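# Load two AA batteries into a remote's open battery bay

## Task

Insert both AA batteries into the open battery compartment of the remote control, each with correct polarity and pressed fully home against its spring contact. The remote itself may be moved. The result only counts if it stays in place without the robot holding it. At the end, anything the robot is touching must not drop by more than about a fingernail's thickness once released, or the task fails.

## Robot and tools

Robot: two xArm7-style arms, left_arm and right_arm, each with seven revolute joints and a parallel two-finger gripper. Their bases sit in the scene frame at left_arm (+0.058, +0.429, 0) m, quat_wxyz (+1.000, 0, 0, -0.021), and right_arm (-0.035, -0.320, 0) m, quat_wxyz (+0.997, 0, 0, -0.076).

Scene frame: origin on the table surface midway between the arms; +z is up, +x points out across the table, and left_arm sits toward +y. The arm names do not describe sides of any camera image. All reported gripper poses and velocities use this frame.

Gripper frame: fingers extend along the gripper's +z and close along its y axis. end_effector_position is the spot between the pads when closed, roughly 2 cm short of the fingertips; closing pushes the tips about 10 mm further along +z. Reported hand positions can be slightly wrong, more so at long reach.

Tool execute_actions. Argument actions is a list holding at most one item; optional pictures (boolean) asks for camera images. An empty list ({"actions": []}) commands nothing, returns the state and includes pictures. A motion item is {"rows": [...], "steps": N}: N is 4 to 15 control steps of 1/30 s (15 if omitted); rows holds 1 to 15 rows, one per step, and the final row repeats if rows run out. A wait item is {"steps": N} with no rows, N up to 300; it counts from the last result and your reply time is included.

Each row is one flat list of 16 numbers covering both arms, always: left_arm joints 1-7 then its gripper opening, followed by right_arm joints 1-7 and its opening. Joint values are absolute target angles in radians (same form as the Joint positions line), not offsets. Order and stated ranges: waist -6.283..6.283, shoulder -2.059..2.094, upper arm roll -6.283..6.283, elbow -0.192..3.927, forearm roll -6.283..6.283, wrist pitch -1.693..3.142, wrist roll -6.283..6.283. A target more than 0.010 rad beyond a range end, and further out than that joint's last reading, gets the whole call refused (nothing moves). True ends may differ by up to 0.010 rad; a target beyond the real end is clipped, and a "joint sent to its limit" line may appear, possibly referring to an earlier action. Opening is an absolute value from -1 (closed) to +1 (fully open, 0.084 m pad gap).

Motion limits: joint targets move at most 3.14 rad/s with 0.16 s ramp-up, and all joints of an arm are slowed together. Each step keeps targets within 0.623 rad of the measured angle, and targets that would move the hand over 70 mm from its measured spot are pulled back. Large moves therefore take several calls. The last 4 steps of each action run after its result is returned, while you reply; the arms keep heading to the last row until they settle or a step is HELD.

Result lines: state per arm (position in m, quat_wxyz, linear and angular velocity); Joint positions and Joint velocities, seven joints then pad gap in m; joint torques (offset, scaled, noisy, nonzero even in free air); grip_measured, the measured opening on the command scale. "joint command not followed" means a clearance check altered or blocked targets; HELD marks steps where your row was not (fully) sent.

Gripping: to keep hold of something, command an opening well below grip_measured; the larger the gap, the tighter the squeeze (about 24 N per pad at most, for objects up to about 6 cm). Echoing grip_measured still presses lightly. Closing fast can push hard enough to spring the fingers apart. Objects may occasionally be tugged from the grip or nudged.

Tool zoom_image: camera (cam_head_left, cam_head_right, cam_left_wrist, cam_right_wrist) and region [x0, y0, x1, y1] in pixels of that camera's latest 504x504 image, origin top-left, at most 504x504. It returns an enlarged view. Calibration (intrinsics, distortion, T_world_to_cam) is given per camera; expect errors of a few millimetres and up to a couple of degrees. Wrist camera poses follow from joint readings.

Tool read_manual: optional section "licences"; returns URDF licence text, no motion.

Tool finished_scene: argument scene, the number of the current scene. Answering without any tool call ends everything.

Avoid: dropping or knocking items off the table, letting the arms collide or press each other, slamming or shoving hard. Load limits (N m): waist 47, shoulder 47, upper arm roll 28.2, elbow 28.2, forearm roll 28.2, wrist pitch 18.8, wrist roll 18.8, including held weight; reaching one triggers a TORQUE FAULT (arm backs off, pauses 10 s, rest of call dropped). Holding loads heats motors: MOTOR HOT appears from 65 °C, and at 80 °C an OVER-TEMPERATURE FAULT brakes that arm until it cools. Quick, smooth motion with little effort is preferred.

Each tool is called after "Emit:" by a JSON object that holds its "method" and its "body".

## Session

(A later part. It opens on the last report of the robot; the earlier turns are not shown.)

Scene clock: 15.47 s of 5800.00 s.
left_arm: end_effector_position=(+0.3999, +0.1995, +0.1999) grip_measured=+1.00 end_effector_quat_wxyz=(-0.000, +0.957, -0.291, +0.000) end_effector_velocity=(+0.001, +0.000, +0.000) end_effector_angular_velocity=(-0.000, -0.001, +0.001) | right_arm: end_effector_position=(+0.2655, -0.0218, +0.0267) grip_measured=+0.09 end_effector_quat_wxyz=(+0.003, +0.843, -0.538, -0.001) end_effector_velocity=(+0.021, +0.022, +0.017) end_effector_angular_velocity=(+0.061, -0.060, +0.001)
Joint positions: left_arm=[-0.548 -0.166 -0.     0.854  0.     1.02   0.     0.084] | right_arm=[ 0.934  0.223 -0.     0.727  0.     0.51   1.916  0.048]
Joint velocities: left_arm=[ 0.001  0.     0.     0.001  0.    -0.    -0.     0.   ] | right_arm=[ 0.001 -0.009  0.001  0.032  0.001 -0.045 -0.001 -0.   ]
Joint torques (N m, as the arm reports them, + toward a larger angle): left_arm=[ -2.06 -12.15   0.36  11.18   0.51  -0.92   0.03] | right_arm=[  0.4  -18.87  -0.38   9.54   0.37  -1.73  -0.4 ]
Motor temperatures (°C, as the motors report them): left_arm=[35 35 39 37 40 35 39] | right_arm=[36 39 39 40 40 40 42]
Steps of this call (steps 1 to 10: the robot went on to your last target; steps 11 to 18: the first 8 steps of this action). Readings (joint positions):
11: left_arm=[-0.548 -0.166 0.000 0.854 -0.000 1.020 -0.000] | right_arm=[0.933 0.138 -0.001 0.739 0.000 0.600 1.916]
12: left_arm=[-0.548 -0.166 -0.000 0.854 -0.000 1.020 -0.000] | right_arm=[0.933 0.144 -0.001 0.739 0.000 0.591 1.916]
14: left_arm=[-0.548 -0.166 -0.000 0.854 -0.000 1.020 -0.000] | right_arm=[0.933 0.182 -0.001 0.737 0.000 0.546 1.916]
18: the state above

Emit:
{"method": "execute_actions", "body": {"actions": [{"rows": [[-0.548,-0.166,0,0.854,0,1.020,0,1, 0.934,0.221,0,0.7288,0,0.508,1.916,0.1],[-0.548,-0.166,0,0.854,0,1.020,0,1, 0.934,0.221,0,0.7288,0,0.508,1.916,0.3],[-0.548,-0.166,0,0.854,0,1.020,0,1, 0.934,0.221,0,0.7288,0,0.508,1.916,0.6],[-0.548,-0.166,0,0.854,0,1.020,0,1, 0.934,0.221,0,0.7288,0,0.508,1.916,0.8],[-0.548,-0.166,0,0.854,0,1.020,0,1, 0.934,0.221,0,0.7288,0,0.508,1.916,0.8],[-0.548,-0.166,0,0.854,0,1.020,0,1, 0.934,0.221,0,0.7288,0,0.508,1.916,0.8],[-0.548,-0.166,0,0.854,0,1.020,0,1, 0.934,0.044,0,0.765,0,0.722,1.916,1],[-0.548,-0.166,0,0.854,0,1.020,0,1, 0.934,0.044,0,0.765,0,0.722,1.916,1],[-0.548,-0.166,0,0.854,0,1.020,0,1, 0.934,0.044,0,0.765,0,0.722,1.916,1],[-0.548,-0.166,0,0.854,0,1.020,0,1, 0.934,0.044,0,0.765,0,0.722,1.916,1],[-0.548,-0.166,0,0.854,0,1.020,0,1, 0.934,0.044,0,0.765,0,0.722,1.916,1],[-0.548,-0.166,0,0.854,0,1.020,0,1, 0.036,-0.276,0,0.7485,0,1.0245,2.826,1]], "steps": 15}]}}

Emit:
{"method": "execute_actions", "body": {"actions": [{"rows": [[-0.548,-0.166,0,0.854,0,1.020,0,1, 0.036,-0.276,0,0.7485,0,1.0245,2.826,1],[-0.548,-0.166,0,0.854,0,1.020,0,1, 0.036,-0.276,0,0.7485,0,1.0245,2.826,1],[-0.548,-0.166,0,0.854,0,1.020,0,1, 0.036,-0.276,0,0.7485,0,1.0245,2.826,1],[-0.548,-0.166,0,0.854,0,1.020,0,1, 0.036,-0.276,0,0.7485,0,1.0245,2.826,1],[-1.188,-0.279,0,0.492,0,0.771,-0.096,1, 0.036,-0.276,0,0.7485,0,1.0245,2.826,1]], "steps": 15}]}}

Emit:
{"method": "execute_actions", "body": {"actions": [{"steps": 15}], "pictures": true}}

Scene clock: 16.80 s of 5800.00 s.
left_arm: end_effector_position=(+0.3999, +0.1995, +0.1999) grip_measured=+1.00 end_effector_quat_wxyz=(-0.000, +0.957, -0.291, +0.000) end_effector_velocity=(+0.000, -0.000, +0.000) end_effector_angular_velocity=(-0.000, -0.000, -0.000) | right_arm: end_effector_position=(+0.2648, -0.0219, +0.0671) grip_measured=+1.00 end_effector_quat_wxyz=(+0.007, +0.843, -0.537, -0.001) end_effector_velocity=(+0.065, +0.062, +0.583) end_effector_angular_velocity=(+0.215, -0.218, -0.003)
Joint positions: left_arm=[-0.548 -0.166 -0.     0.854 -0.     1.02  -0.     0.084] | right_arm=[ 0.934  0.119  0.     0.745 -0.     0.639  1.916  0.084]
Joint velocities: left_arm=[ 0. -0. -0.  0.  0.  0.  0. -0.] | right_arm=[-0.002 -1.334 -0.003  0.356 -0.001  1.384 -0.001  0.   ]
Joint torques (N m, as the arm reports them, + toward a larger angle): left_arm=[ -2.16 -12.42   0.44  11.28   0.45  -0.86   0.02] | right_arm=[  0.08 -16.53  -0.77  10.99   0.47  -3.54  -0.35]
Motor temperatures (°C, as the motors report them): left_arm=[35 35 39 37 40 35 39] | right_arm=[36 39 39 40 40 40 42]
Steps of this call (steps 1 to 4: the last 4 steps of your previous action; steps 5 to 15: the robot went on to your last target; steps 16 to 29: nothing new was sent; steps 30 to 40: the first 11 steps of this action). Readings (joint positions):
30: left_arm=[-0.548 -0.166 0.000 0.854 0.000 1.020 0.000] | right_arm=[0.934 0.221 -0.000 0.729 -0.000 0.508 1.916]
31: left_arm=[-0.548 -0.166 -0.000 0.854 -0.000 1.020 0.000] | right_arm=[0.934 0.221 -0.000 0.729 0.000 0.508 1.916]
33: left_arm=[-0.548 -0.166 -0.000 0.854 -0.000 1.020 0.000] | right_arm=[0.934 0.221 0.000 0.729 0.000 0.508 1.916]
37: left_arm=[-0.548 -0.166 -0.000 0.854 0.000 1.020 -0.000] | right_arm=[0.934 0.215 0.000 0.729 0.000 0.518 1.916]
40: the state above

Scene clock: 17.30 s of 5800.00 s.
left_arm: end_effector_position=(+0.3306, +0.1487, +0.1734) grip_measured=+1.00 end_effector_quat_wxyz=(+0.000, +0.927, -0.374, +0.000) end_effector_velocity=(-0.473, -0.264, -0.166) end_effector_angular_velocity=(+0.014, +0.006, -1.149) | right_arm: end_effector_position=(+0.3543, -0.2273, +0.1661) grip_measured=+1.00 end_effector_quat_wxyz=(+0.002, -0.439, +0.899, -0.000) end_effector_velocity=(+0.052, -0.538, +0.129) end_effector_angular_velocity=(+0.001, +0.026, -2.691)
Joint positions: left_arm=[-0.755 -0.203 -0.001  0.736 -0.     0.938 -0.031  0.084] | right_arm=[ 0.388 -0.162 -0.002  0.754  0.     0.911  2.467  0.084]
Joint velocities: left_arm=[-1.313 -0.224 -0.027 -0.731 -0.001 -0.493 -0.19   0.   ] | right_arm=[-1.336 -0.428 -0.001 -0.023  0.001  0.429  1.354  0.   ]
Joint torques (N m, as the arm reports them, + toward a larger angle): left_arm=[  2.72 -11.98   3.83  10.96   0.58  -0.89   0.11] | right_arm=[  1.31 -14.69   0.23  10.86   0.44  -1.42  -0.24]
Motor temperatures (°C, as the motors report them): left_arm=[36 35 39 37 40 35 39] | right_arm=[36 39 39 40 40 40 42]
Steps of this call (steps 1 to 4: the last 4 steps of your previous action; steps 5 to 15: the first 11 steps of this action). Readings (joint positions):
5: left_arm=[-0.548 -0.166 -0.000 0.854 -0.000 1.020 0.000] | right_arm=[0.825 -0.004 0.007 0.760 -0.000 0.755 2.032]
6: left_arm=[-0.548 -0.166 0.000 0.854 -0.000 1.020 0.000] | right_arm=[0.780 -0.025 0.002 0.759 -0.000 0.775 2.073]
8: left_arm=[-0.548 -0.166 0.000 0.854 0.000 1.020 -0.000] | right_arm=[0.695 -0.061 -0.000 0.760 -0.000 0.809 2.157]
12: left_arm=[-0.617 -0.180 0.010 0.814 0.000 0.988 -0.012] | right_arm=[0.521 -0.119 -0.002 0.756 -0.000 0.868 2.331]
15: the state above

Scene clock: 17.80 s of 5800.00 s.
left_arm: end_effector_position=(+0.1734, +0.1078, +0.1208) grip_measured=+1.00 end_effector_quat_wxyz=(+0.001, +0.845, -0.535, +0.001) end_effector_velocity=(+0.009, -0.004, +0.005) end_effector_angular_velocity=(-0.019, -0.005, +0.021) | right_arm: end_effector_position=(+0.3415, -0.3619, +0.1992) grip_measured=+1.00 end_effector_quat_wxyz=(-0.001, -0.103, +0.995, -0.000) end_effector_velocity=(+0.002, -0.010, +0.004) end_effector_angular_velocity=(+0.002, -0.010, -0.027)
Joint positions: left_arm=[-1.185 -0.279  0.003  0.494  0.     0.771 -0.096  0.084] | right_arm=[ 0.039 -0.275  0.003  0.748  0.     1.025  2.825  0.084]
Joint velocities: left_arm=[ 0.012 -0.003  0.009  0.011  0.002 -0.006 -0.001 -0.   ] | right_arm=[-0.007 -0.003 -0.019  0.007 -0.002 -0.     0.003  0.   ]
Joint torques (N m, as the arm reports them, + toward a larger angle): left_arm=[-2.99 -9.64 -0.32  9.99  0.62 -0.88  0.18] | right_arm=[ -0.07 -11.8   -0.4   11.99   0.29  -1.66  -0.36]
Motor temperatures (°C, as the motors report them): left_arm=[36 35 39 37 40 35 39] | right_arm=[36 39 39 40 40 40 42]
Kept back: nothing.
Steps of this call (steps 1 to 4: the last 4 steps of your previous action; steps 5 to 15: the robot went on to your last target). Readings (joint positions):
1: left_arm=[-0.799 -0.210 -0.001 0.712 -0.000 0.921 -0.038] | right_arm=[0.343 -0.176 -0.002 0.753 -0.000 0.925 2.512]
2: left_arm=[-0.843 -0.218 -0.001 0.687 -0.000 0.904 -0.044] | right_arm=[0.298 -0.190 -0.002 0.752 -0.000 0.940 2.558]
4: left_arm=[-0.934 -0.234 -0.002 0.636 -0.000 0.870 -0.058] | right_arm=[0.208 -0.220 -0.001 0.751 -0.000 0.969 2.650]
8: left_arm=[-1.117 -0.266 -0.002 0.532 -0.000 0.799 -0.085] | right_arm=[0.051 -0.271 -0.005 0.749 -0.000 1.018 2.806]
15: the state above
camera_calibration (this result's frames):
cam_left_wrist: T_world_to_cam=[[-0.900052, -0.435744, 0.00569976, 0.233427], [-0.435781, 0.899962, -0.0127365, 0.0503437], [0.0004203, -0.0139474, -0.999903, 0.252845], [0, 0, 0, 1]] pos_world=[0.231929, 0.0599336, 0.252131]
cam_right_wrist: T_world_to_cam=[[-0.188616, 0.981937, 0.0149653, 0.447213], [0.98189, 0.188839, -0.0152046, -0.196934], [-0.017756, 0.0118265, -0.999772, 0.342555], [0, 0, 0, 1]] pos_world=[0.283801, -0.405997, 0.33279]

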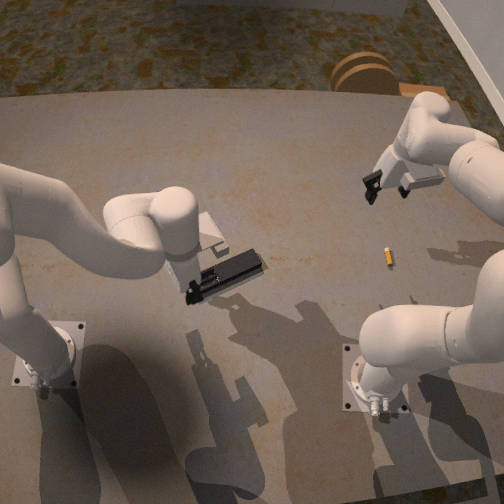

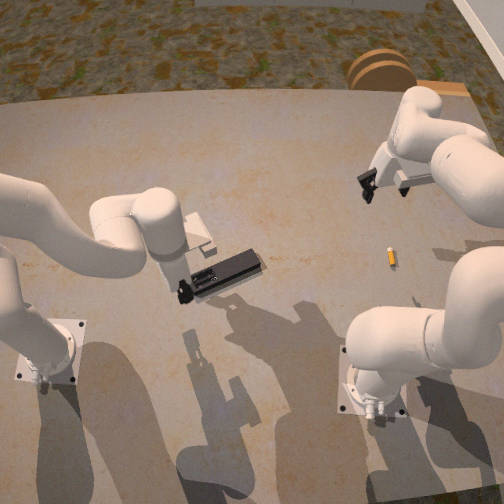

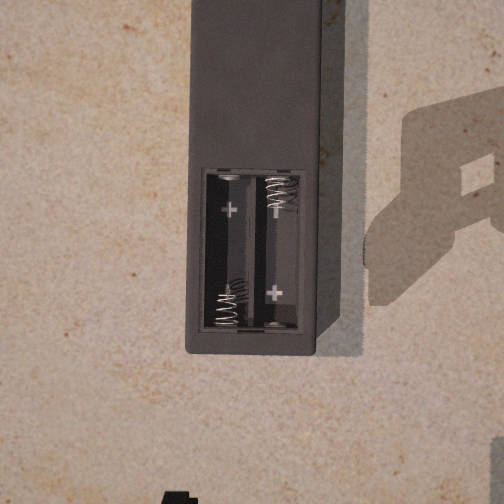

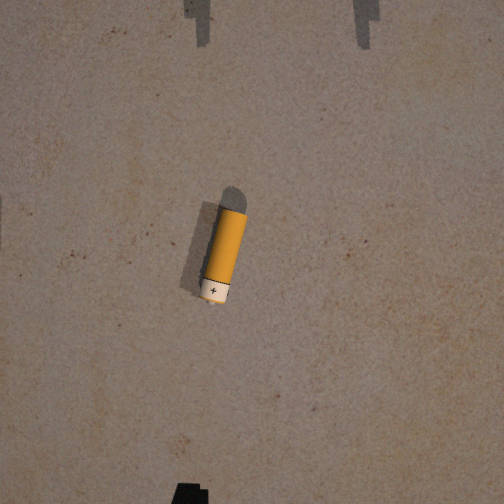

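Emit:
{"method": "zoom_image", "body": {"camera": "cam_left_wrist", "region": [170, 150, 340, 370]}}

Region (170, 150, 340, 370) of cam_left_wrist's 504x504 image, scaled by 2.291, with more detail than that image has; it fills the left 389 columns of this view, and the rest is white.

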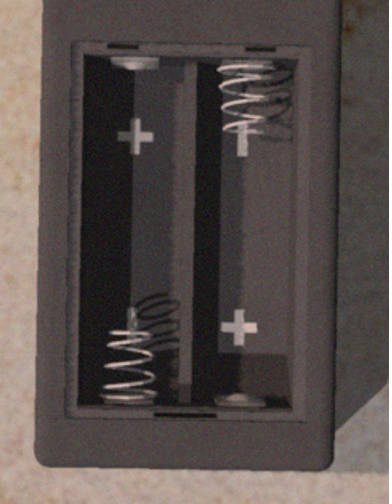

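Emit:
{"method": "execute_actions", "body": {"actions": [{"rows": [[-1.188,-0.2,0,0.47,0,0.67,-0.096,0, -0.145,-0.201,0,0.4215,0,0.6225,2.8745,1],[-1.188,-0.1,0,0.45,0,0.55,-0.096,-1, -0.145,-0.201,0,0.4215,0,0.6225,2.8745,1],[-1.188,-0.0066,0,0.4242,0,0.4308,-0.096,-1, -0.145,-0.201,0,0.4215,0,0.6225,2.8745,1],[-1.188,-0.0066,0,0.4242,0,0.4308,-0.096,-1, -0.145,-0.201,0,0.4215,0,0.6225,2.8745,1],[-1.188,-0.0066,0,0.4242,0,0.4308,-0.096,-1, -0.145,-0.201,0,0.4215,0,0.6225,2.8745,1],[-1.188,-0.0066,0,0.4242,0,0.4308,-0.096,-1, -0.145,-0.201,0,0.4215,0,0.6225,2.8745,1],[-1.188,-0.0066,0,0.4242,0,0.4308,-0.096,-1, -0.145,-0.201,0,0.4215,0,0.6225,2.8745,1],[-1.188,-0.0066,0,0.4242,0,0.4308,-0.096,-1, -0.145,-0.201,0,0.4215,0,0.6225,2.8745,1],[-1.188,-0.0066,0,0.4242,0,0.4308,-0.096,-1, -0.145,-0.201,0,0.4215,0,0.6225,2.8745,1],[-1.188,-0.0066,0,0.4242,0,0.4308,-0.096,-1, -0.145,-0.201,0,0.4215,0,0.6225,2.8745,1],[-1.188,-0.0066,0,0.4242,0,0.4308,-0.096,-1, -0.145,-0.0114,0,0.3945,0,0.4059,2.8745,1]], "steps": 15}]}}

Emit:
{"method": "execute_actions", "body": {"actions": [{"rows": [[-1.188,0.001,0,0.424,0,0.423,-0.096,-1, -0.145,-0.0114,0,0.3945,0,0.4059,2.8745,1],[-1.188,0.008,0,0.424,0,0.416,-0.096,-1, -0.145,-0.0114,0,0.3945,0,0.4059,2.8745,1],[-1.188,0.012,0,0.4237,0,0.412,-0.096,-1, -0.145,-0.0114,0,0.3945,0,0.4059,2.8745,1],[-1.188,0.016,0,0.4237,0,0.408,-0.096,-1, -0.145,-0.0114,0,0.3945,0,0.4059,2.8745,1],[-1.188,0.019,0,0.4236,0,0.4046,-0.096,-1, -0.145,-0.0114,0,0.3945,0,0.4059,2.8745,0.6],[-1.188,0.021,0,0.4236,0,0.4026,-0.096,-1, -0.145,-0.0114,0,0.3945,0,0.4059,2.8745,0.2],[-1.188,0.023,0,0.4235,0,0.4005,-0.096,-1, -0.145,-0.0114,0,0.3945,0,0.4059,2.8745,-0.1],[-1.188,0.025,0,0.4235,0,0.3985,-0.096,-1, -0.145,-0.0114,0,0.3945,0,0.4059,2.8745,-0.3],[-1.188,0.027,0,0.4234,0,0.3964,-0.096,-1, -0.145,-0.0114,0,0.3945,0,0.4059,2.8745,-0.45],[-1.188,0.029,0,0.4234,0,0.3944,-0.096,-1, -0.145,-0.0114,0,0.3945,0,0.4059,2.8745,-0.55],[-1.188,0.031,0,0.4233,0,0.3923,-0.096,-1, -0.145,-0.0114,0,0.3945,0,0.4059,2.8745,-0.62],[-1.188,0.033,0,0.4233,0,0.3903,-0.096,-1, -0.145,-0.0114,0,0.3945,0,0.4059,2.8745,-0.7],[-1.188,0.035,0,0.4232,0,0.3882,-0.096,-1, -0.145,-0.0114,0,0.3945,0,0.4059,2.8745,-0.8],[-1.188,0.037,0,0.4232,0,0.3862,-0.096,-1, -0.145,-0.0114,0,0.3945,0,0.4059,2.8745,-0.9]], "steps": 15}], "pictures": true}}

Scene clock: 23.20 s of 5800.00 s.
left_arm: end_effector_position=(+0.1698, +0.1133, +0.0266) grip_measured=-0.77 end_effector_quat_wxyz=(-0.005, +0.844, -0.537, -0.006) end_effector_velocity=(+0.028, -0.087, +0.050) end_effector_angular_velocity=(-0.241, -0.087, -0.011) | right_arm: end_effector_position=(+0.2803, -0.4157, +0.0808) grip_measured=+1.00 end_effector_quat_wxyz=(-0.006, +0.013, +1.000, +0.002) end_effector_velocity=(-0.144, -0.043, -0.183) end_effector_angular_velocity=(+0.028, +0.077, -0.314)
Joint positions: left_arm=[-1.188 -0.003  0.     0.418 -0.     0.436 -0.096  0.01 ] | right_arm=[-0.139 -0.201 -0.003  0.428 -0.     0.642  2.872  0.084]
Joint velocities: left_arm=[-0.002 -0.044 -0.005  0.096  0.003 -0.116  0.001 -0.22 ] | right_arm=[-0.231  0.174 -0.024 -0.502  0.002 -0.594  0.058  0.   ]
Joint torques (N m, as the arm reports them, + toward a larger angle): left_arm=[ -2.14 -13.73   0.26   9.72   0.71  -1.     0.22] | right_arm=[ 11.02 -13.03   4.28  18.29   0.4   -3.34  -0.04]
Motor temperatures (°C, as the motors report them): left_arm=[36 35 39 37 40 35 39] | right_arm=[36 39 39 40 40 40 42]
Steps of this call (steps 1 to 15: the robot went on to your last target; steps 16 to 90: nothing new was sent; then 2.03 s passed at rest; steps 91 to 101: the first 11 steps of this action). Readings (joint positions):
91: left_arm=[-1.188 -0.279 -0.000 0.492 -0.000 0.770 -0.096] | right_arm=[0.036 -0.276 0.000 0.748 0.000 1.024 2.826]
92: left_arm=[-1.188 -0.274 -0.000 0.491 0.000 0.761 -0.096] | right_arm=[0.032 -0.275 0.001 0.743 0.000 1.014 2.827]
94: left_arm=[-1.188 -0.223 -0.000 0.481 0.000 0.689 -0.096] | right_arm=[0.003 -0.265 0.004 0.693 0.000 0.943 2.836]
98: left_arm=[-1.188 -0.033 0.000 0.427 -0.000 0.474 -0.096] | right_arm=[-0.088 -0.224 -0.001 0.524 -0.000 0.751 2.859]
101: the state above

Scene clock: 23.70 s of 5800.00 s.
left_arm: end_effector_position=(+0.1715, +0.1079, +0.0210) grip_measured=-1.00 end_effector_quat_wxyz=(+0.000, +0.844, -0.537, +0.000) end_effector_velocity=(+0.001, -0.001, -0.010) end_effector_angular_velocity=(+0.001, +0.001, +0.000) | right_arm: end_effector_position=(+0.2825, -0.4174, +0.0258) grip_measured=+0.03 end_effector_quat_wxyz=(+0.001, +0.015, +1.000, -0.000) end_effector_velocity=(-0.007, +0.002, -0.005) end_effector_angular_velocity=(+0.005, +0.016, -0.002)
Joint positions: left_arm=[-1.188  0.027 -0.     0.424  0.     0.396 -0.096  0.   ] | right_arm=[-0.145 -0.013  0.     0.395  0.     0.406  2.874  0.046]
Joint velocities: left_arm=[ 0.001  0.042  0.001  0.004 -0.001 -0.037  0.001  0.   ] | right_arm=[-0.001  0.007 -0.    -0.009 -0.     0.001  0.001 -0.184]
Joint torques (N m, as the arm reports them, + toward a larger angle): left_arm=[ -2.01 -11.46   0.4    7.8    0.68  -1.16   0.19] | right_arm=[  0.38 -12.51  -0.27   8.09   0.45  -1.65  -0.3 ]
Motor temperatures (°C, as the motors report them): left_arm=[36 35 39 37 40 35 39] | right_arm=[36 39 38 40 40 40 42]
Steps of this call (steps 1 to 4: the last 4 steps of your previous action; steps 5 to 15: the first 11 steps of this action). Readings (joint positions):
5: left_arm=[-1.188 -0.009 -0.000 0.426 0.000 0.430 -0.096] | right_arm=[-0.144 -0.045 0.001 0.401 -0.000 0.444 2.874]
6: left_arm=[-1.188 -0.006 -0.000 0.426 0.000 0.427 -0.096] | right_arm=[-0.144 -0.021 0.001 0.395 -0.000 0.423 2.874]
8: left_arm=[-1.188 0.006 -0.000 0.425 0.000 0.416 -0.096] | right_arm=[-0.144 -0.009 0.001 0.392 -0.000 0.410 2.874]
12: left_arm=[-1.188 0.021 0.000 0.423 -0.000 0.403 -0.096] | right_arm=[-0.145 -0.013 0.000 0.397 0.000 0.406 2.874]
15: the state above
camera_calibration (this result's frames):
cam_left_wrist: T_world_to_cam=[[-0.902345, -0.430988, 0.00473841, 0.232256], [-0.431013, 0.902276, -0.0111733, 0.0471491], [0.000540184, -0.0121245, -0.999926, 0.152922], [0, 0, 0, 1]] pos_world=[0.229815, 0.0594122, 0.152337]
cam_right_wrist: T_world_to_cam=[[0.0456564, 0.998852, 0.0145146, 0.434026], [0.998905, -0.0455007, -0.0108874, -0.23389], [-0.0102145, 0.0149958, -0.999835, 0.167916], [0, 0, 0, 1]] pos_world=[0.215533, -0.446688, 0.159042]

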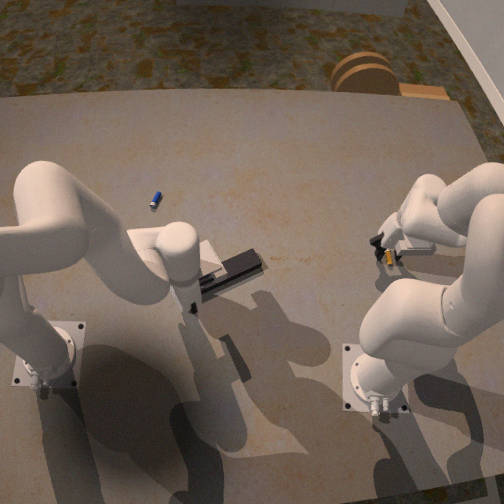

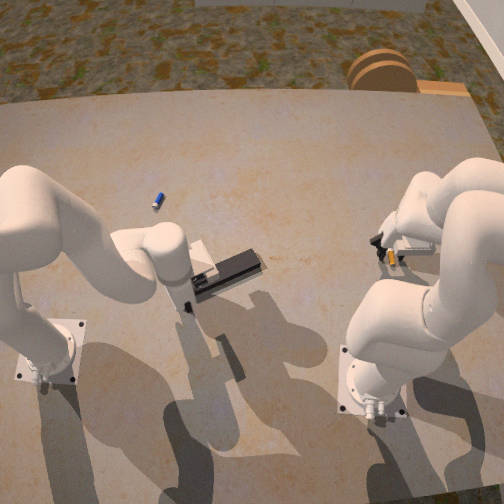

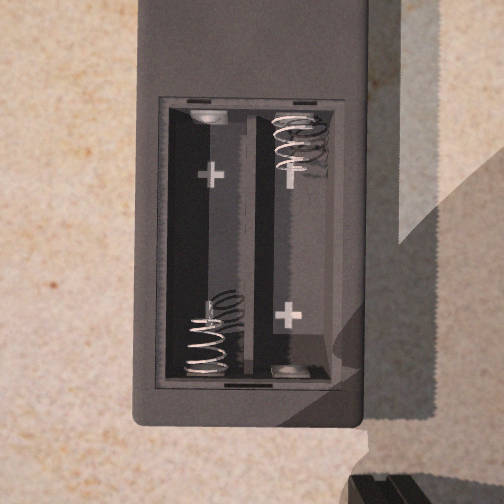

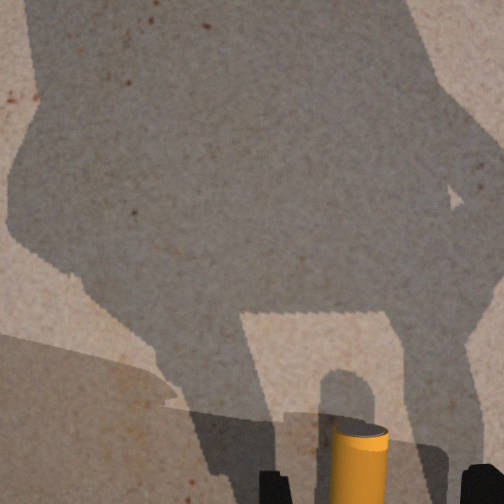

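Emit:
{"method": "execute_actions", "body": {"actions": [{"steps": 5}]}}

Emit:
{"method": "zoom_image", "body": {"camera": "cam_left_wrist", "region": [130, 80, 380, 430]}}

Scene clock: 23.87 s of 5800.00 s.
left_arm: end_effector_position=(+0.1721, +0.1064, +0.0207) grip_measured=-1.00 end_effector_quat_wxyz=(+0.002, +0.844, -0.537, +0.002) end_effector_velocity=(+0.001, -0.003, -0.001) end_effector_angular_velocity=(-0.010, -0.003, +0.002) | right_arm: end_effector_position=(+0.2819, -0.4173, +0.0253) grip_measured=-0.67 end_effector_quat_wxyz=(+0.000, +0.015, +1.000, -0.000) end_effector_velocity=(-0.002, +0.000, -0.001) end_effector_angular_velocity=(+0.002, +0.005, -0.001)
Joint positions: left_arm=[-1.188  0.031  0.     0.425 -0.     0.389 -0.096  0.   ] | right_arm=[-0.145 -0.012  0.     0.395  0.     0.406  2.874  0.014]
Joint velocities: left_arm=[-0.     0.01   0.     0.003 -0.001 -0.018 -0.     0.   ] | right_arm=[-0.001  0.003  0.    -0.001  0.001  0.     0.    -0.184]
Joint torques (N m, as the arm reports them, + toward a larger angle): left_arm=[-1.89 -3.41  0.34  6.17  0.54 -2.31  0.05] | right_arm=[  0.34 -12.56  -0.29   7.96   0.42  -1.67  -0.37]
Motor temperatures (°C, as the motors report them): left_arm=[36 35 39 37 40 35 39] | right_arm=[36 39 38 40 40 40 42]
Kept back: nothing.
Steps of this call (steps 1 to 4: the last 4 steps of your previous action; step 5: the robot went on to your last target). Readings (joint positions):
1: left_arm=[-1.188 0.028 0.000 0.424 -0.000 0.395 -0.096] | right_arm=[-0.145 -0.013 0.000 0.395 0.000 0.406 2.874]
2: left_arm=[-1.188 0.029 0.000 0.424 0.000 0.393 -0.096] | right_arm=[-0.145 -0.012 0.000 0.395 0.000 0.406 2.874]
4: left_arm=[-1.188 0.030 0.000 0.425 -0.000 0.390 -0.096] | right_arm=[-0.145 -0.012 0.000 0.395 -0.000 0.406 2.874]
5: the state above

Region (130, 80, 380, 430) of cam_left_wrist's 504x504 image, scaled by 1.440, with more detail than that image has; it fills the left 360 columns of this view, and the rest is white.

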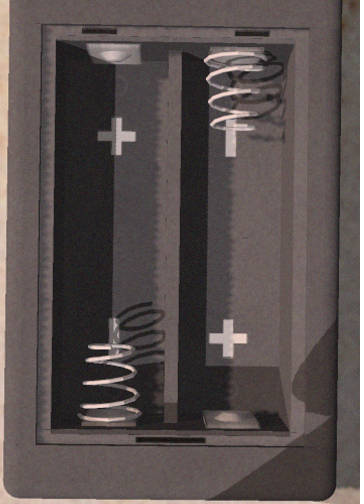

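Emit:
{"method": "execute_actions", "body": {"actions": [{"rows": [[-1.188,0.0,0,0.424,0,0.424,-0.096,-1, -0.145,-0.05,0,0.40,0,0.45,2.8745,-0.9],[-1.188,-0.1,0,0.44,0,0.54,-0.096,-1, -0.145,-0.12,0,0.41,0,0.53,2.8745,-0.9],[-1.188,-0.279,0,0.492,0,0.771,-0.096,0, -0.145,-0.201,0,0.4215,0,0.6225,2.8745,-0.9],[-1.188,-0.279,0,0.492,0,0.771,-0.096,1, -0.145,-0.201,0,0.4215,0,0.6225,2.8745,-0.9],[-1.188,-0.279,0,0.492,0,0.771,-0.096,1, -0.145,-0.201,0,0.4215,0,0.6225,2.8745,-0.9],[-1.188,-0.279,0,0.492,0,0.771,-0.096,1, -0.145,-0.201,0,0.4215,0,0.6225,2.8745,-0.9],[-1.188,-0.279,0,0.492,0,0.771,-0.096,1, 0.8936,0.4747,0,1.3108,0,0.8361,2.8745,-0.9]], "steps": 15}]}}

Emit:
{"method": "execute_actions", "body": {"actions": [{"steps": 18}], "pictures": true}}

Scene clock: 25.13 s of 5800.00 s.
left_arm: end_effector_position=(+0.1730, +0.1034, +0.1229) grip_measured=+0.44 end_effector_quat_wxyz=(+0.005, +0.843, -0.537, +0.006) end_effector_velocity=(-0.014, +0.043, +0.006) end_effector_angular_velocity=(+0.125, +0.045, +0.005) | right_arm: end_effector_position=(+0.3145, -0.3898, +0.0780) grip_measured=-0.69 end_effector_quat_wxyz=(-0.014, -0.035, +0.999, +0.004) end_effector_velocity=(+0.405, +0.453, -0.071) end_effector_angular_velocity=(+0.071, +0.438, +1.476)
Joint positions: left_arm=[-1.188 -0.279 -0.     0.497  0.     0.761 -0.096  0.062] | right_arm=[-0.039 -0.094 -0.006  0.532  0.     0.656  2.874  0.014]
Joint velocities: left_arm=[ 0.002 -0.081  0.003 -0.016  0.     0.198 -0.001  0.196] | right_arm=[ 1.401  1.436  0.076  1.416 -0.001  0.425  0.     0.   ]
Joint torques (N m, as the arm reports them, + toward a larger angle): left_arm=[-1.51 -2.8   0.77  7.08  0.6  -0.62  0.09] | right_arm=[  3.51 -15.66   3.96  10.12   0.38  -1.93  -0.33]
Motor temperatures (°C, as the motors report them): left_arm=[36 35 39 37 40 35 39] | right_arm=[36 39 38 40 40 40 42]
Steps of this call (steps 1 to 15: the robot went on to your last target; steps 16 to 27: nothing new was sent; steps 28 to 38: the first 11 steps of this action). Readings (joint positions):
28: left_arm=[-1.188 0.031 0.000 0.423 -0.000 0.387 -0.096] | right_arm=[-0.145 -0.012 0.000 0.395 -0.000 0.407 2.874]
29: left_arm=[-1.188 0.027 0.000 0.424 0.000 0.393 -0.096] | right_arm=[-0.145 -0.018 0.000 0.395 -0.000 0.416 2.874]
31: left_arm=[-1.188 -0.024 0.000 0.420 -0.000 0.465 -0.096] | right_arm=[-0.145 -0.074 0.000 0.399 -0.000 0.487 2.874]
35: left_arm=[-1.188 -0.219 -0.000 0.475 0.000 0.694 -0.096] | right_arm=[-0.139 -0.196 -0.002 0.433 0.000 0.616 2.874]
38: the state above

Scene clock: 25.73 s of 5800.00 s.
left_arm: end_effector_position=(+0.1714, +0.1082, +0.1199) grip_measured=+1.00 end_effector_quat_wxyz=(-0.000, +0.844, -0.537, -0.000) end_effector_velocity=(-0.000, -0.000, +0.001) end_effector_angular_velocity=(-0.001, -0.001, -0.001) | right_arm: end_effector_position=(+0.4172, -0.0698, +0.0815) grip_measured=-0.69 end_effector_quat_wxyz=(-0.009, -0.376, +0.926, -0.001) end_effector_velocity=(-0.081, +0.581, -0.001) end_effector_angular_velocity=(+0.037, -0.069, +1.059)
Joint positions: left_arm=[-1.188 -0.279  0.     0.492 -0.     0.771 -0.096  0.084] | right_arm=[ 0.657  0.352  0.001  1.129 -0.     0.796  2.874  0.014]
Joint velocities: left_arm=[-0.001 -0.001 -0.     0.001  0.001  0.    -0.001  0.   ] | right_arm=[ 1.06   0.549 -0.001  0.806 -0.001  0.179  0.001 -0.   ]
Joint torques (N m, as the arm reports them, + toward a larger angle): left_arm=[-1.69 -9.8   0.56 10.09  0.66 -0.97  0.12] | right_arm=[  0.86 -21.65   0.14  10.42   0.42  -1.51  -0.35]
Motor temperatures (°C, as the motors report them): left_arm=[36 35 39 37 40 35 39] | right_arm=[36 39 38 40 40 40 42]
Kept back: nothing.
Steps of this call (steps 1 to 4: the last 4 steps of your previous action; steps 5 to 18: the robot went on to your last target). Readings (joint positions):
1: left_arm=[-1.188 -0.280 -0.000 0.495 0.000 0.766 -0.096] | right_arm=[0.007 -0.049 -0.003 0.579 0.000 0.669 2.874]
2: left_arm=[-1.188 -0.278 -0.000 0.492 0.000 0.768 -0.096] | right_arm=[0.051 -0.009 -0.002 0.621 0.000 0.681 2.874]
4: left_arm=[-1.188 -0.276 0.000 0.488 -0.000 0.771 -0.096] | right_arm=[0.131 0.059 -0.001 0.701 -0.000 0.702 2.874]
8: left_arm=[-1.188 -0.277 0.000 0.491 -0.000 0.771 -0.096] | right_arm=[0.286 0.159 0.000 0.846 -0.000 0.733 2.874]
18: the state above
camera_calibration (this result's frames):
cam_left_wrist: T_world_to_cam=[[-0.902337, -0.431006, 0.00466263, 0.231835], [-0.431031, 0.902277, -0.0104213, 0.0478531], [0.000284674, -0.0114133, -0.999935, 0.25171], [0, 0, 0, 1]] pos_world=[0.229748, 0.0596183, 0.251112]
cam_right_wrist: T_world_to_cam=[[-0.686004, 0.727327, 0.0198355, 0.365767], [0.726713, 0.68626, -0.0306047, -0.185839], [-0.0358719, -0.00658026, -0.999335, 0.229024], [0, 0, 0, 1]] pos_world=[0.394185, -0.136992, 0.215929]

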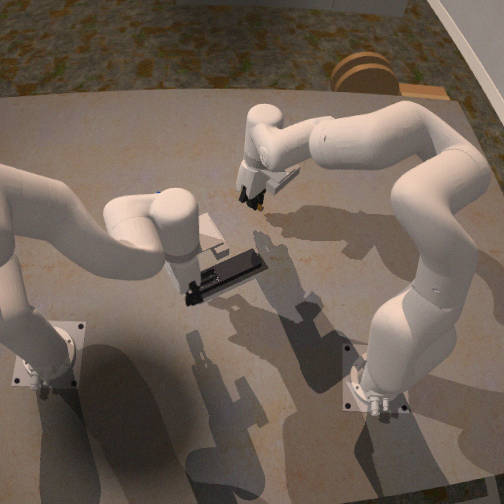

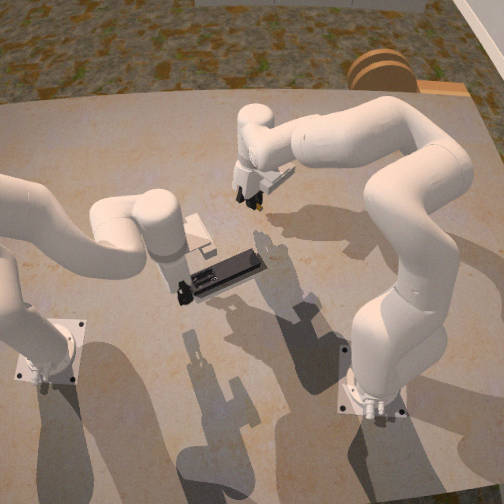

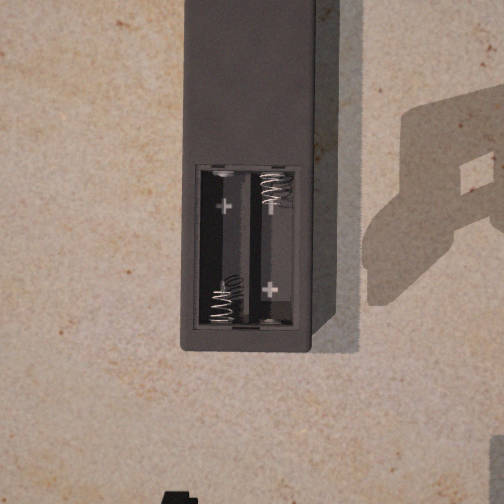

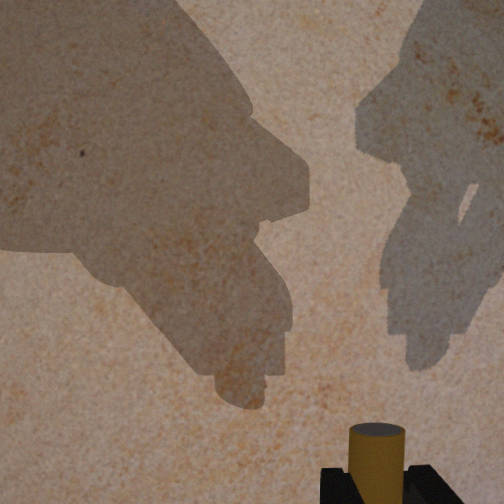

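Emit:
{"method": "execute_actions", "body": {"actions": [{"steps": 12}]}}

Emit:
{"method": "execute_actions", "body": {"actions": [{"rows": [[-1.188,-0.279,0,0.492,0,0.771,-0.096,1, 0.8936,0.51,0,1.304,0,0.794,2.8745,-0.9],[-1.188,-0.279,0,0.492,0,0.771,-0.096,1, 0.8936,0.545,0,1.297,0,0.752,2.8745,-0.9],[-1.188,-0.279,0,0.492,0,0.771,-0.096,1, 0.8936,0.5737,0,1.2912,0,0.7175,2.8745,-0.9],[-1.188,-0.279,0,0.492,0,0.771,-0.096,1, 0.8936,0.5737,0,1.2912,0,0.7175,2.8745,-0.9],[-1.188,-0.279,0,0.492,0,0.771,-0.096,1, 0.8936,0.5737,0,1.2912,0,0.7175,2.8745,-0.9],[-1.188,-0.279,0,0.492,0,0.771,-0.096,1, 0.8936,0.5737,0,1.2912,0,0.7175,2.8745,-0.9],[-1.188,-0.279,0,0.492,0,0.771,-0.096,1, 0.8936,0.5737,0,1.2912,0,0.7175,2.8745,-0.9],[-1.188,-0.279,0,0.492,0,0.771,-0.096,1, 0.8936,0.5737,0,1.2912,0,0.7175,2.8745,-0.9],[-1.188,-0.279,0,0.492,0,0.771,-0.096,1, 0.8936,0.5737,0,1.2912,0,0.7175,2.8745,-0.9],[-1.188,-0.279,0,0.492,0,0.771,-0.096,1, 0.8936,0.5737,0,1.2912,0,0.7175,2.8745,-0.7],[-1.188,-0.279,0,0.492,0,0.771,-0.096,1, 0.8936,0.5737,0,1.2912,0,0.7175,2.8745,-0.55],[-1.188,-0.279,0,0.492,0,0.771,-0.096,1, 0.8936,0.5737,0,1.2912,0,0.7175,2.8745,-0.3],[-1.188,-0.279,0,0.492,0,0.771,-0.096,1, 0.8936,0.5737,0,1.2912,0,0.7175,2.8745,0.2]], "steps": 15}]}}

Scene clock: 26.20 s of 5800.00 s.
left_arm: end_effector_position=(+0.1715, +0.1081, +0.1200) grip_measured=+1.00 end_effector_quat_wxyz=(-0.000, +0.844, -0.537, -0.000) end_effector_velocity=(-0.000, +0.001, -0.000) end_effector_angular_velocity=(+0.001, +0.001, +0.001) | right_arm: end_effector_position=(+0.3841, +0.0546, +0.0802) grip_measured=-0.69 end_effector_quat_wxyz=(+0.000, -0.478, +0.878, -0.002) end_effector_velocity=(+0.000, +0.004, +0.003) end_effector_angular_velocity=(+0.007, -0.003, +0.004)
Joint positions: left_arm=[-1.188 -0.279  0.     0.492  0.     0.771 -0.096  0.084] | right_arm=[ 0.889  0.474 -0.007  1.31  -0.     0.836  2.874  0.014]
Joint velocities: left_arm=[-0.    -0.     0.    -0.001 -0.001  0.    -0.    -0.   ] | right_arm=[-0.003 -0.     0.007  0.006 -0.    -0.001 -0.    -0.   ]
Joint torques (N m, as the arm reports them, + toward a larger angle): left_arm=[-1.88 -9.43  0.44 10.37  0.65 -0.91  0.18] | right_arm=[  5.53 -24.3    2.79  11.03   0.46  -1.61  -0.32]
Motor temperatures (°C, as the motors report them): left_arm=[36 35 39 37 40 35 39] | right_arm=[36 39 38 40 40 40 42]
Kept back: nothing.
Steps of this call (steps 1 to 14: the robot went on to your last target). Readings (joint positions):
1: left_arm=[-1.188 -0.279 0.000 0.492 -0.000 0.771 -0.096] | right_arm=[0.692 0.370 0.001 1.156 -0.000 0.802 2.874]
2: left_arm=[-1.188 -0.279 0.000 0.492 -0.000 0.771 -0.096] | right_arm=[0.727 0.388 0.001 1.183 -0.000 0.808 2.874]
4: left_arm=[-1.188 -0.279 0.000 0.492 -0.000 0.771 -0.096] | right_arm=[0.796 0.424 0.000 1.236 -0.000 0.820 2.874]
8: left_arm=[-1.188 -0.279 0.000 0.492 -0.000 0.771 -0.096] | right_arm=[0.894 0.473 0.010 1.306 0.000 0.835 2.875]
14: the state above

Scene clock: 26.57 s of 5800.00 s.
left_arm: end_effector_position=(+0.1715, +0.1081, +0.1200) grip_measured=+1.00 end_effector_quat_wxyz=(-0.000, +0.844, -0.537, +0.000) end_effector_velocity=(-0.000, -0.000, +0.000) end_effector_angular_velocity=(-0.001, +0.001, +0.000) | right_arm: end_effector_position=(+0.3796, +0.0591, +0.0254) grip_measured=-0.65 end_effector_quat_wxyz=(-0.001, -0.483, +0.876, -0.000) end_effector_velocity=(+0.012, +0.011, +0.020) end_effector_angular_velocity=(+0.033, -0.037, -0.001)
Joint positions: left_arm=[-1.188 -0.279 -0.     0.492  0.     0.771 -0.096  0.084] | right_arm=[ 0.893  0.574 -0.     1.29   0.     0.718  2.874  0.016]
Joint velocities: left_arm=[-0.     0.    -0.     0.    -0.002  0.     0.001  0.   ] | right_arm=[ 0.    -0.022 -0.001  0.02   0.    -0.008  0.001  0.148]
Joint torques (N m, as the arm reports them, + toward a larger angle): left_arm=[-1.73 -9.64  0.45 10.27  0.68 -1.11  0.16] | right_arm=[  0.6  -24.63  -0.43   9.82   0.45  -1.51  -0.36]
Motor temperatures (°C, as the motors report them): left_arm=[36 35 39 37 40 35 39] | right_arm=[36 39 38 40 40 40 42]
Steps of this call (steps 1 to 11: the first 11 steps of this action). Readings (joint positions):
1: left_arm=[-1.188 -0.279 0.000 0.492 -0.000 0.771 -0.096] | right_arm=[0.889 0.474 -0.006 1.310 -0.000 0.835 2.874]
2: left_arm=[-1.188 -0.279 0.000 0.492 0.000 0.771 -0.096] | right_arm=[0.890 0.479 -0.004 1.310 -0.000 0.826 2.874]
4: left_arm=[-1.188 -0.279 0.000 0.492 -0.000 0.771 -0.096] | right_arm=[0.892 0.520 -0.001 1.307 0.000 0.770 2.874]
8: left_arm=[-1.188 -0.279 0.000 0.492 0.000 0.771 -0.096] | right_arm=[0.893 0.577 0.000 1.287 -0.000 0.720 2.875]
11: the state above

Emit:
{"method": "execute_actions", "body": {"actions": [{"rows": [[-1.188,-0.279,0,0.492,0,0.771,-0.096,1, 0.8936,0.5737,0,1.2912,0,0.7175,2.8745,0.8],[-1.188,-0.279,0,0.492,0,0.771,-0.096,1, 0.8936,0.5737,0,1.2912,0,0.7175,2.8745,1],[-1.188,-0.279,0,0.492,0,0.771,-0.096,1, 0.8936,0.52,0,1.30,0,0.78,2.8745,1],[-1.188,-0.279,0,0.492,0,0.771,-0.096,1, 0.8936,0.44,0,1.315,0,0.875,2.8745,1],[-1.188,-0.279,0,0.492,0,0.771,-0.096,1, 0.8936,0.44,0,1.315,0,0.875,2.8745,1],[-1.188,-0.279,0,0.492,0,0.771,-0.096,1, 0.8936,0.44,0,1.315,0,0.875,2.8745,1],[-1.188,-0.279,0,0.492,0,0.771,-0.096,1, 0.8936,0.44,0,1.315,0,0.875,2.8745,1],[-1.188,-0.279,0,0.492,0,0.771,-0.096,1, 0.835,0.0065,0,0.7202,0,0.7137,1.819,1]], "steps": 15}]}}

Emit:
{"method": "execute_actions", "body": {"actions": [{"rows": [[-1.188,-0.279,0,0.492,0,0.771,-0.096,1, 0.835,0.0065,0,0.7202,0,0.7137,1.819,1],[-1.188,-0.279,0,0.492,0,0.771,-0.096,1, 0.835,0.0065,0,0.7202,0,0.7137,1.819,1],[-1.188,-0.279,0,0.492,0,0.771,-0.096,1, 0.835,0.0065,0,0.7202,0,0.7137,1.819,1],[-1.188,-0.279,0,0.492,0,0.771,-0.096,1, 0.835,0.0065,0,0.7202,0,0.7137,1.819,1],[-1.188,-0.279,0,0.492,0,0.771,-0.096,1, 0.835,0.0065,0,0.7202,0,0.7137,1.819,1],[-1.188,-0.279,0,0.492,0,0.771,-0.096,1, 0.835,0.0065,0,0.7202,0,0.7137,1.819,1],[-0.480,0.10,0,0.89,0,0.79,-0.134,1, 0.835,0.0065,0,0.7202,0,0.7137,1.819,1]], "steps": 15}]}}

Emit:
{"method": "execute_actions", "body": {"actions": [{"steps": 12}], "pictures": true}}

Scene clock: 29.17 s of 5800.00 s.
left_arm: end_effector_position=(+0.1715, +0.1081, +0.1200) grip_measured=+1.00 end_effector_quat_wxyz=(-0.000, +0.844, -0.537, +0.000) end_effector_velocity=(+0.000, -0.000, +0.000) end_effector_angular_velocity=(-0.000, -0.001, -0.002) | right_arm: end_effector_position=(+0.3740, +0.0509, +0.1140) grip_measured=+1.00 end_effector_quat_wxyz=(+0.015, -0.516, +0.857, +0.003) end_effector_velocity=(-0.259, -0.325, -0.012) end_effector_angular_velocity=(-0.136, +0.082, +1.520)
Joint positions: left_arm=[-1.188 -0.279  0.     0.492 -0.     0.771 -0.096  0.084] | right_arm=[0.887 0.37  0.001 1.251 0.    0.849 2.793 0.084]
Joint velocities: left_arm=[-0.     0.     0.     0.001  0.001  0.     0.001 -0.   ] | right_arm=[-0.143 -1.12   0.019 -1.671  0.001 -0.398 -1.646 -0.   ]
Joint torques (N m, as the arm reports them, + toward a larger angle): left_arm=[-1.94 -9.43  0.55 10.16  0.68 -0.9   0.27] | right_arm=[ -4.67 -27.39  -3.72   3.39   0.4   -0.41  -1.63]
Motor temperatures (°C, as the motors report them): left_arm=[36 35 39 37 40 35 39] | right_arm=[36 39 38 41 40 40 42]
Steps of this call (steps 1 to 4: the last 4 steps of your previous action; steps 5 to 15: the robot went on to your last target; steps 16 to 67: nothing new was sent; steps 68 to 78: the first 11 steps of this action). Readings (joint positions):
68: left_arm=[-1.188 -0.279 0.000 0.492 0.000 0.771 -0.096] | right_arm=[0.894 0.574 -0.000 1.291 0.000 0.718 2.874]
69: left_arm=[-1.188 -0.279 -0.000 0.492 -0.000 0.771 -0.096] | right_arm=[0.894 0.574 -0.000 1.291 -0.000 0.718 2.874]
71: left_arm=[-1.188 -0.279 0.000 0.492 -0.000 0.771 -0.096] | right_arm=[0.894 0.568 0.000 1.291 0.000 0.728 2.874]
75: left_arm=[-1.188 -0.279 0.000 0.492 0.000 0.771 -0.096] | right_arm=[0.894 0.453 0.000 1.314 0.000 0.855 2.874]
78: the state above

Scene clock: 29.67 s of 5800.00 s.
left_arm: end_effector_position=(+0.2175, +0.1029, +0.1227) grip_measured=+1.00 end_effector_quat_wxyz=(-0.000, +0.875, -0.484, +0.000) end_effector_velocity=(+0.642, -0.002, +0.035) end_effector_angular_velocity=(-0.068, -0.003, +1.678) | right_arm: end_effector_position=(+0.2855, -0.0589, +0.0999) grip_measured=+1.00 end_effector_quat_wxyz=(+0.000, +0.842, -0.539, -0.000) end_effector_velocity=(+0.004, +0.008, +0.006) end_effector_angular_velocity=(+0.018, -0.020, +0.063)
Joint positions: left_arm=[-1.067 -0.206 -0.006  0.57  -0.     0.775 -0.103  0.084] | right_arm=[0.835 0.008 0.    0.722 0.    0.714 1.822 0.084]
Joint velocities: left_arm=[ 1.492  0.854  0.109  0.933  0.     0.017 -0.081  0.   ] | right_arm=[ 0.003 -0.005  0.005  0.01   0.001 -0.012 -0.056  0.   ]
Joint torques (N m, as the arm reports them, + toward a larger angle): left_arm=[ -1.05 -13.03   2.62   8.41   0.46  -0.33  -0.09] | right_arm=[  0.15 -15.32  -0.31  10.36   0.4   -1.58  -0.07]
Motor temperatures (°C, as the motors report them): left_arm=[36 35 39 37 40 35 39] | right_arm=[36 39 38 41 40 40 42]
Steps of this call (steps 1 to 4: the last 4 steps of your previous action; steps 5 to 15: the first 11 steps of this action). Readings (joint positions):
5: left_arm=[-1.188 -0.279 -0.000 0.492 -0.000 0.771 -0.096] | right_arm=[0.857 0.168 -0.002 0.950 -0.000 0.775 2.405]
6: left_arm=[-1.188 -0.279 0.000 0.492 -0.000 0.771 -0.096] | right_arm=[0.852 0.134 -0.001 0.902 -0.000 0.763 2.307]
8: left_arm=[-1.188 -0.279 0.000 0.492 -0.000 0.771 -0.096] | right_arm=[0.844 0.077 -0.001 0.819 -0.000 0.741 2.103]
12: left_arm=[-1.180 -0.274 -0.002 0.497 -0.000 0.772 -0.097] | right_arm=[0.836 0.013 -0.000 0.728 -0.000 0.717 1.848]
15: the state above

Scene clock: 30.07 s of 5800.00 s.
left_arm: end_effector_position=(+0.4282, +0.1819, +0.1179) grip_measured=+1.00 end_effector_quat_wxyz=(-0.000, +0.974, -0.226, +0.000) end_effector_velocity=(+0.437, +0.336, -0.037) end_effector_angular_velocity=(+0.006, +0.004, +1.228) | right_arm: end_effector_position=(+0.2853, -0.0593, +0.1000) grip_measured=+1.00 end_effector_quat_wxyz=(+0.000, +0.843, -0.538, -0.000) end_effector_velocity=(-0.000, -0.001, +0.000) end_effector_angular_velocity=(-0.000, -0.000, -0.001)
Joint positions: left_arm=[-0.546  0.066  0.001  0.854  0.     0.788 -0.13   0.084] | right_arm=[0.835 0.007 0.    0.72  0.    0.714 1.819 0.084]
Joint velocities: left_arm=[ 1.161  0.605  0.01   0.627  0.002  0.029 -0.058 -0.   ] | right_arm=[-0.001 -0.002 -0.    -0.002 -0.001 -0.    -0.001 -0.   ]
Joint torques (N m, as the arm reports them, + toward a larger angle): left_arm=[ -6.66 -17.22   0.06   9.3    0.55  -0.52   0.31] | right_arm=[  0.45 -15.51  -0.28  10.36   0.37  -1.69  -0.42]
Motor temperatures (°C, as the motors report them): left_arm=[36 35 39 37 40 35 39] | right_arm=[36 39 38 41 40 40 42]
Kept back: nothing.
Steps of this call (steps 1 to 4: the last 4 steps of your previous action; steps 5 to 12: the robot went on to your last target). Readings (joint positions):
1: left_arm=[-1.019 -0.179 -0.003 0.599 -0.000 0.776 -0.106] | right_arm=[0.835 0.008 0.000 0.722 0.000 0.714 1.821]
2: left_arm=[-0.972 -0.156 -0.001 0.624 0.000 0.777 -0.108] | right_arm=[0.835 0.008 0.000 0.722 0.000 0.714 1.820]
4: left_arm=[-0.883 -0.109 -0.001 0.671 0.000 0.779 -0.113] | right_arm=[0.835 0.008 0.000 0.722 0.000 0.714 1.820]
8: left_arm=[-0.711 -0.020 0.001 0.765 0.000 0.784 -0.122] | right_arm=[0.835 0.007 0.000 0.721 0.000 0.714 1.819]
12: the state above
camera_calibration (this result's frames):
cam_left_wrist: T_world_to_cam=[[-0.43348, -0.901151, 0.00466653, 0.380061], [-0.901129, 0.433412, -0.0109546, 0.378675], [0.00784922, -0.00895375, -0.999929, 0.246843], [0, 0, 0, 1]] pos_world=[0.504047, 0.18058, 0.2492]
cam_right_wrist: T_world_to_cam=[[-0.913534, -0.406483, 0.0150855, 0.265413], [-0.406675, 0.913479, -0.0130768, 0.238498], [-0.00846479, -0.018081, -0.999801, 0.234307], [0, 0, 0, 1]] pos_world=[0.341438, -0.10574, 0.233375]

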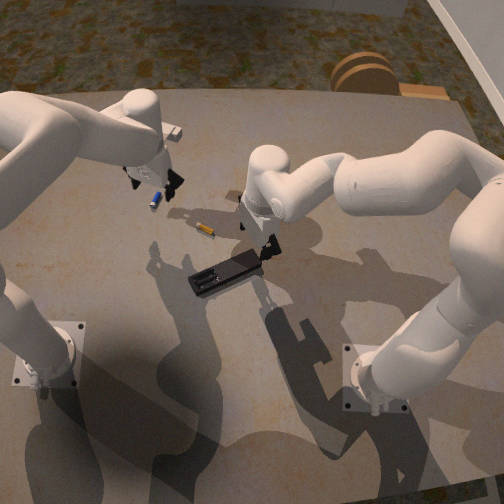

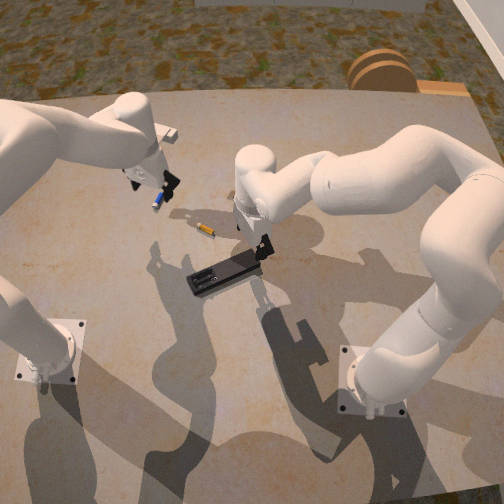

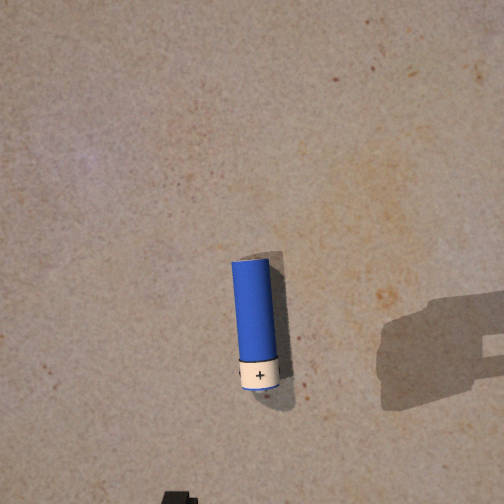

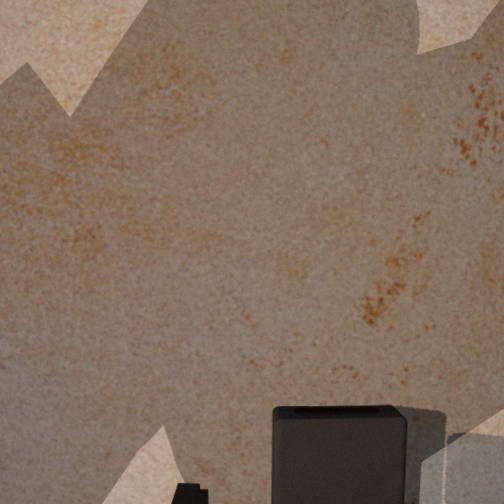

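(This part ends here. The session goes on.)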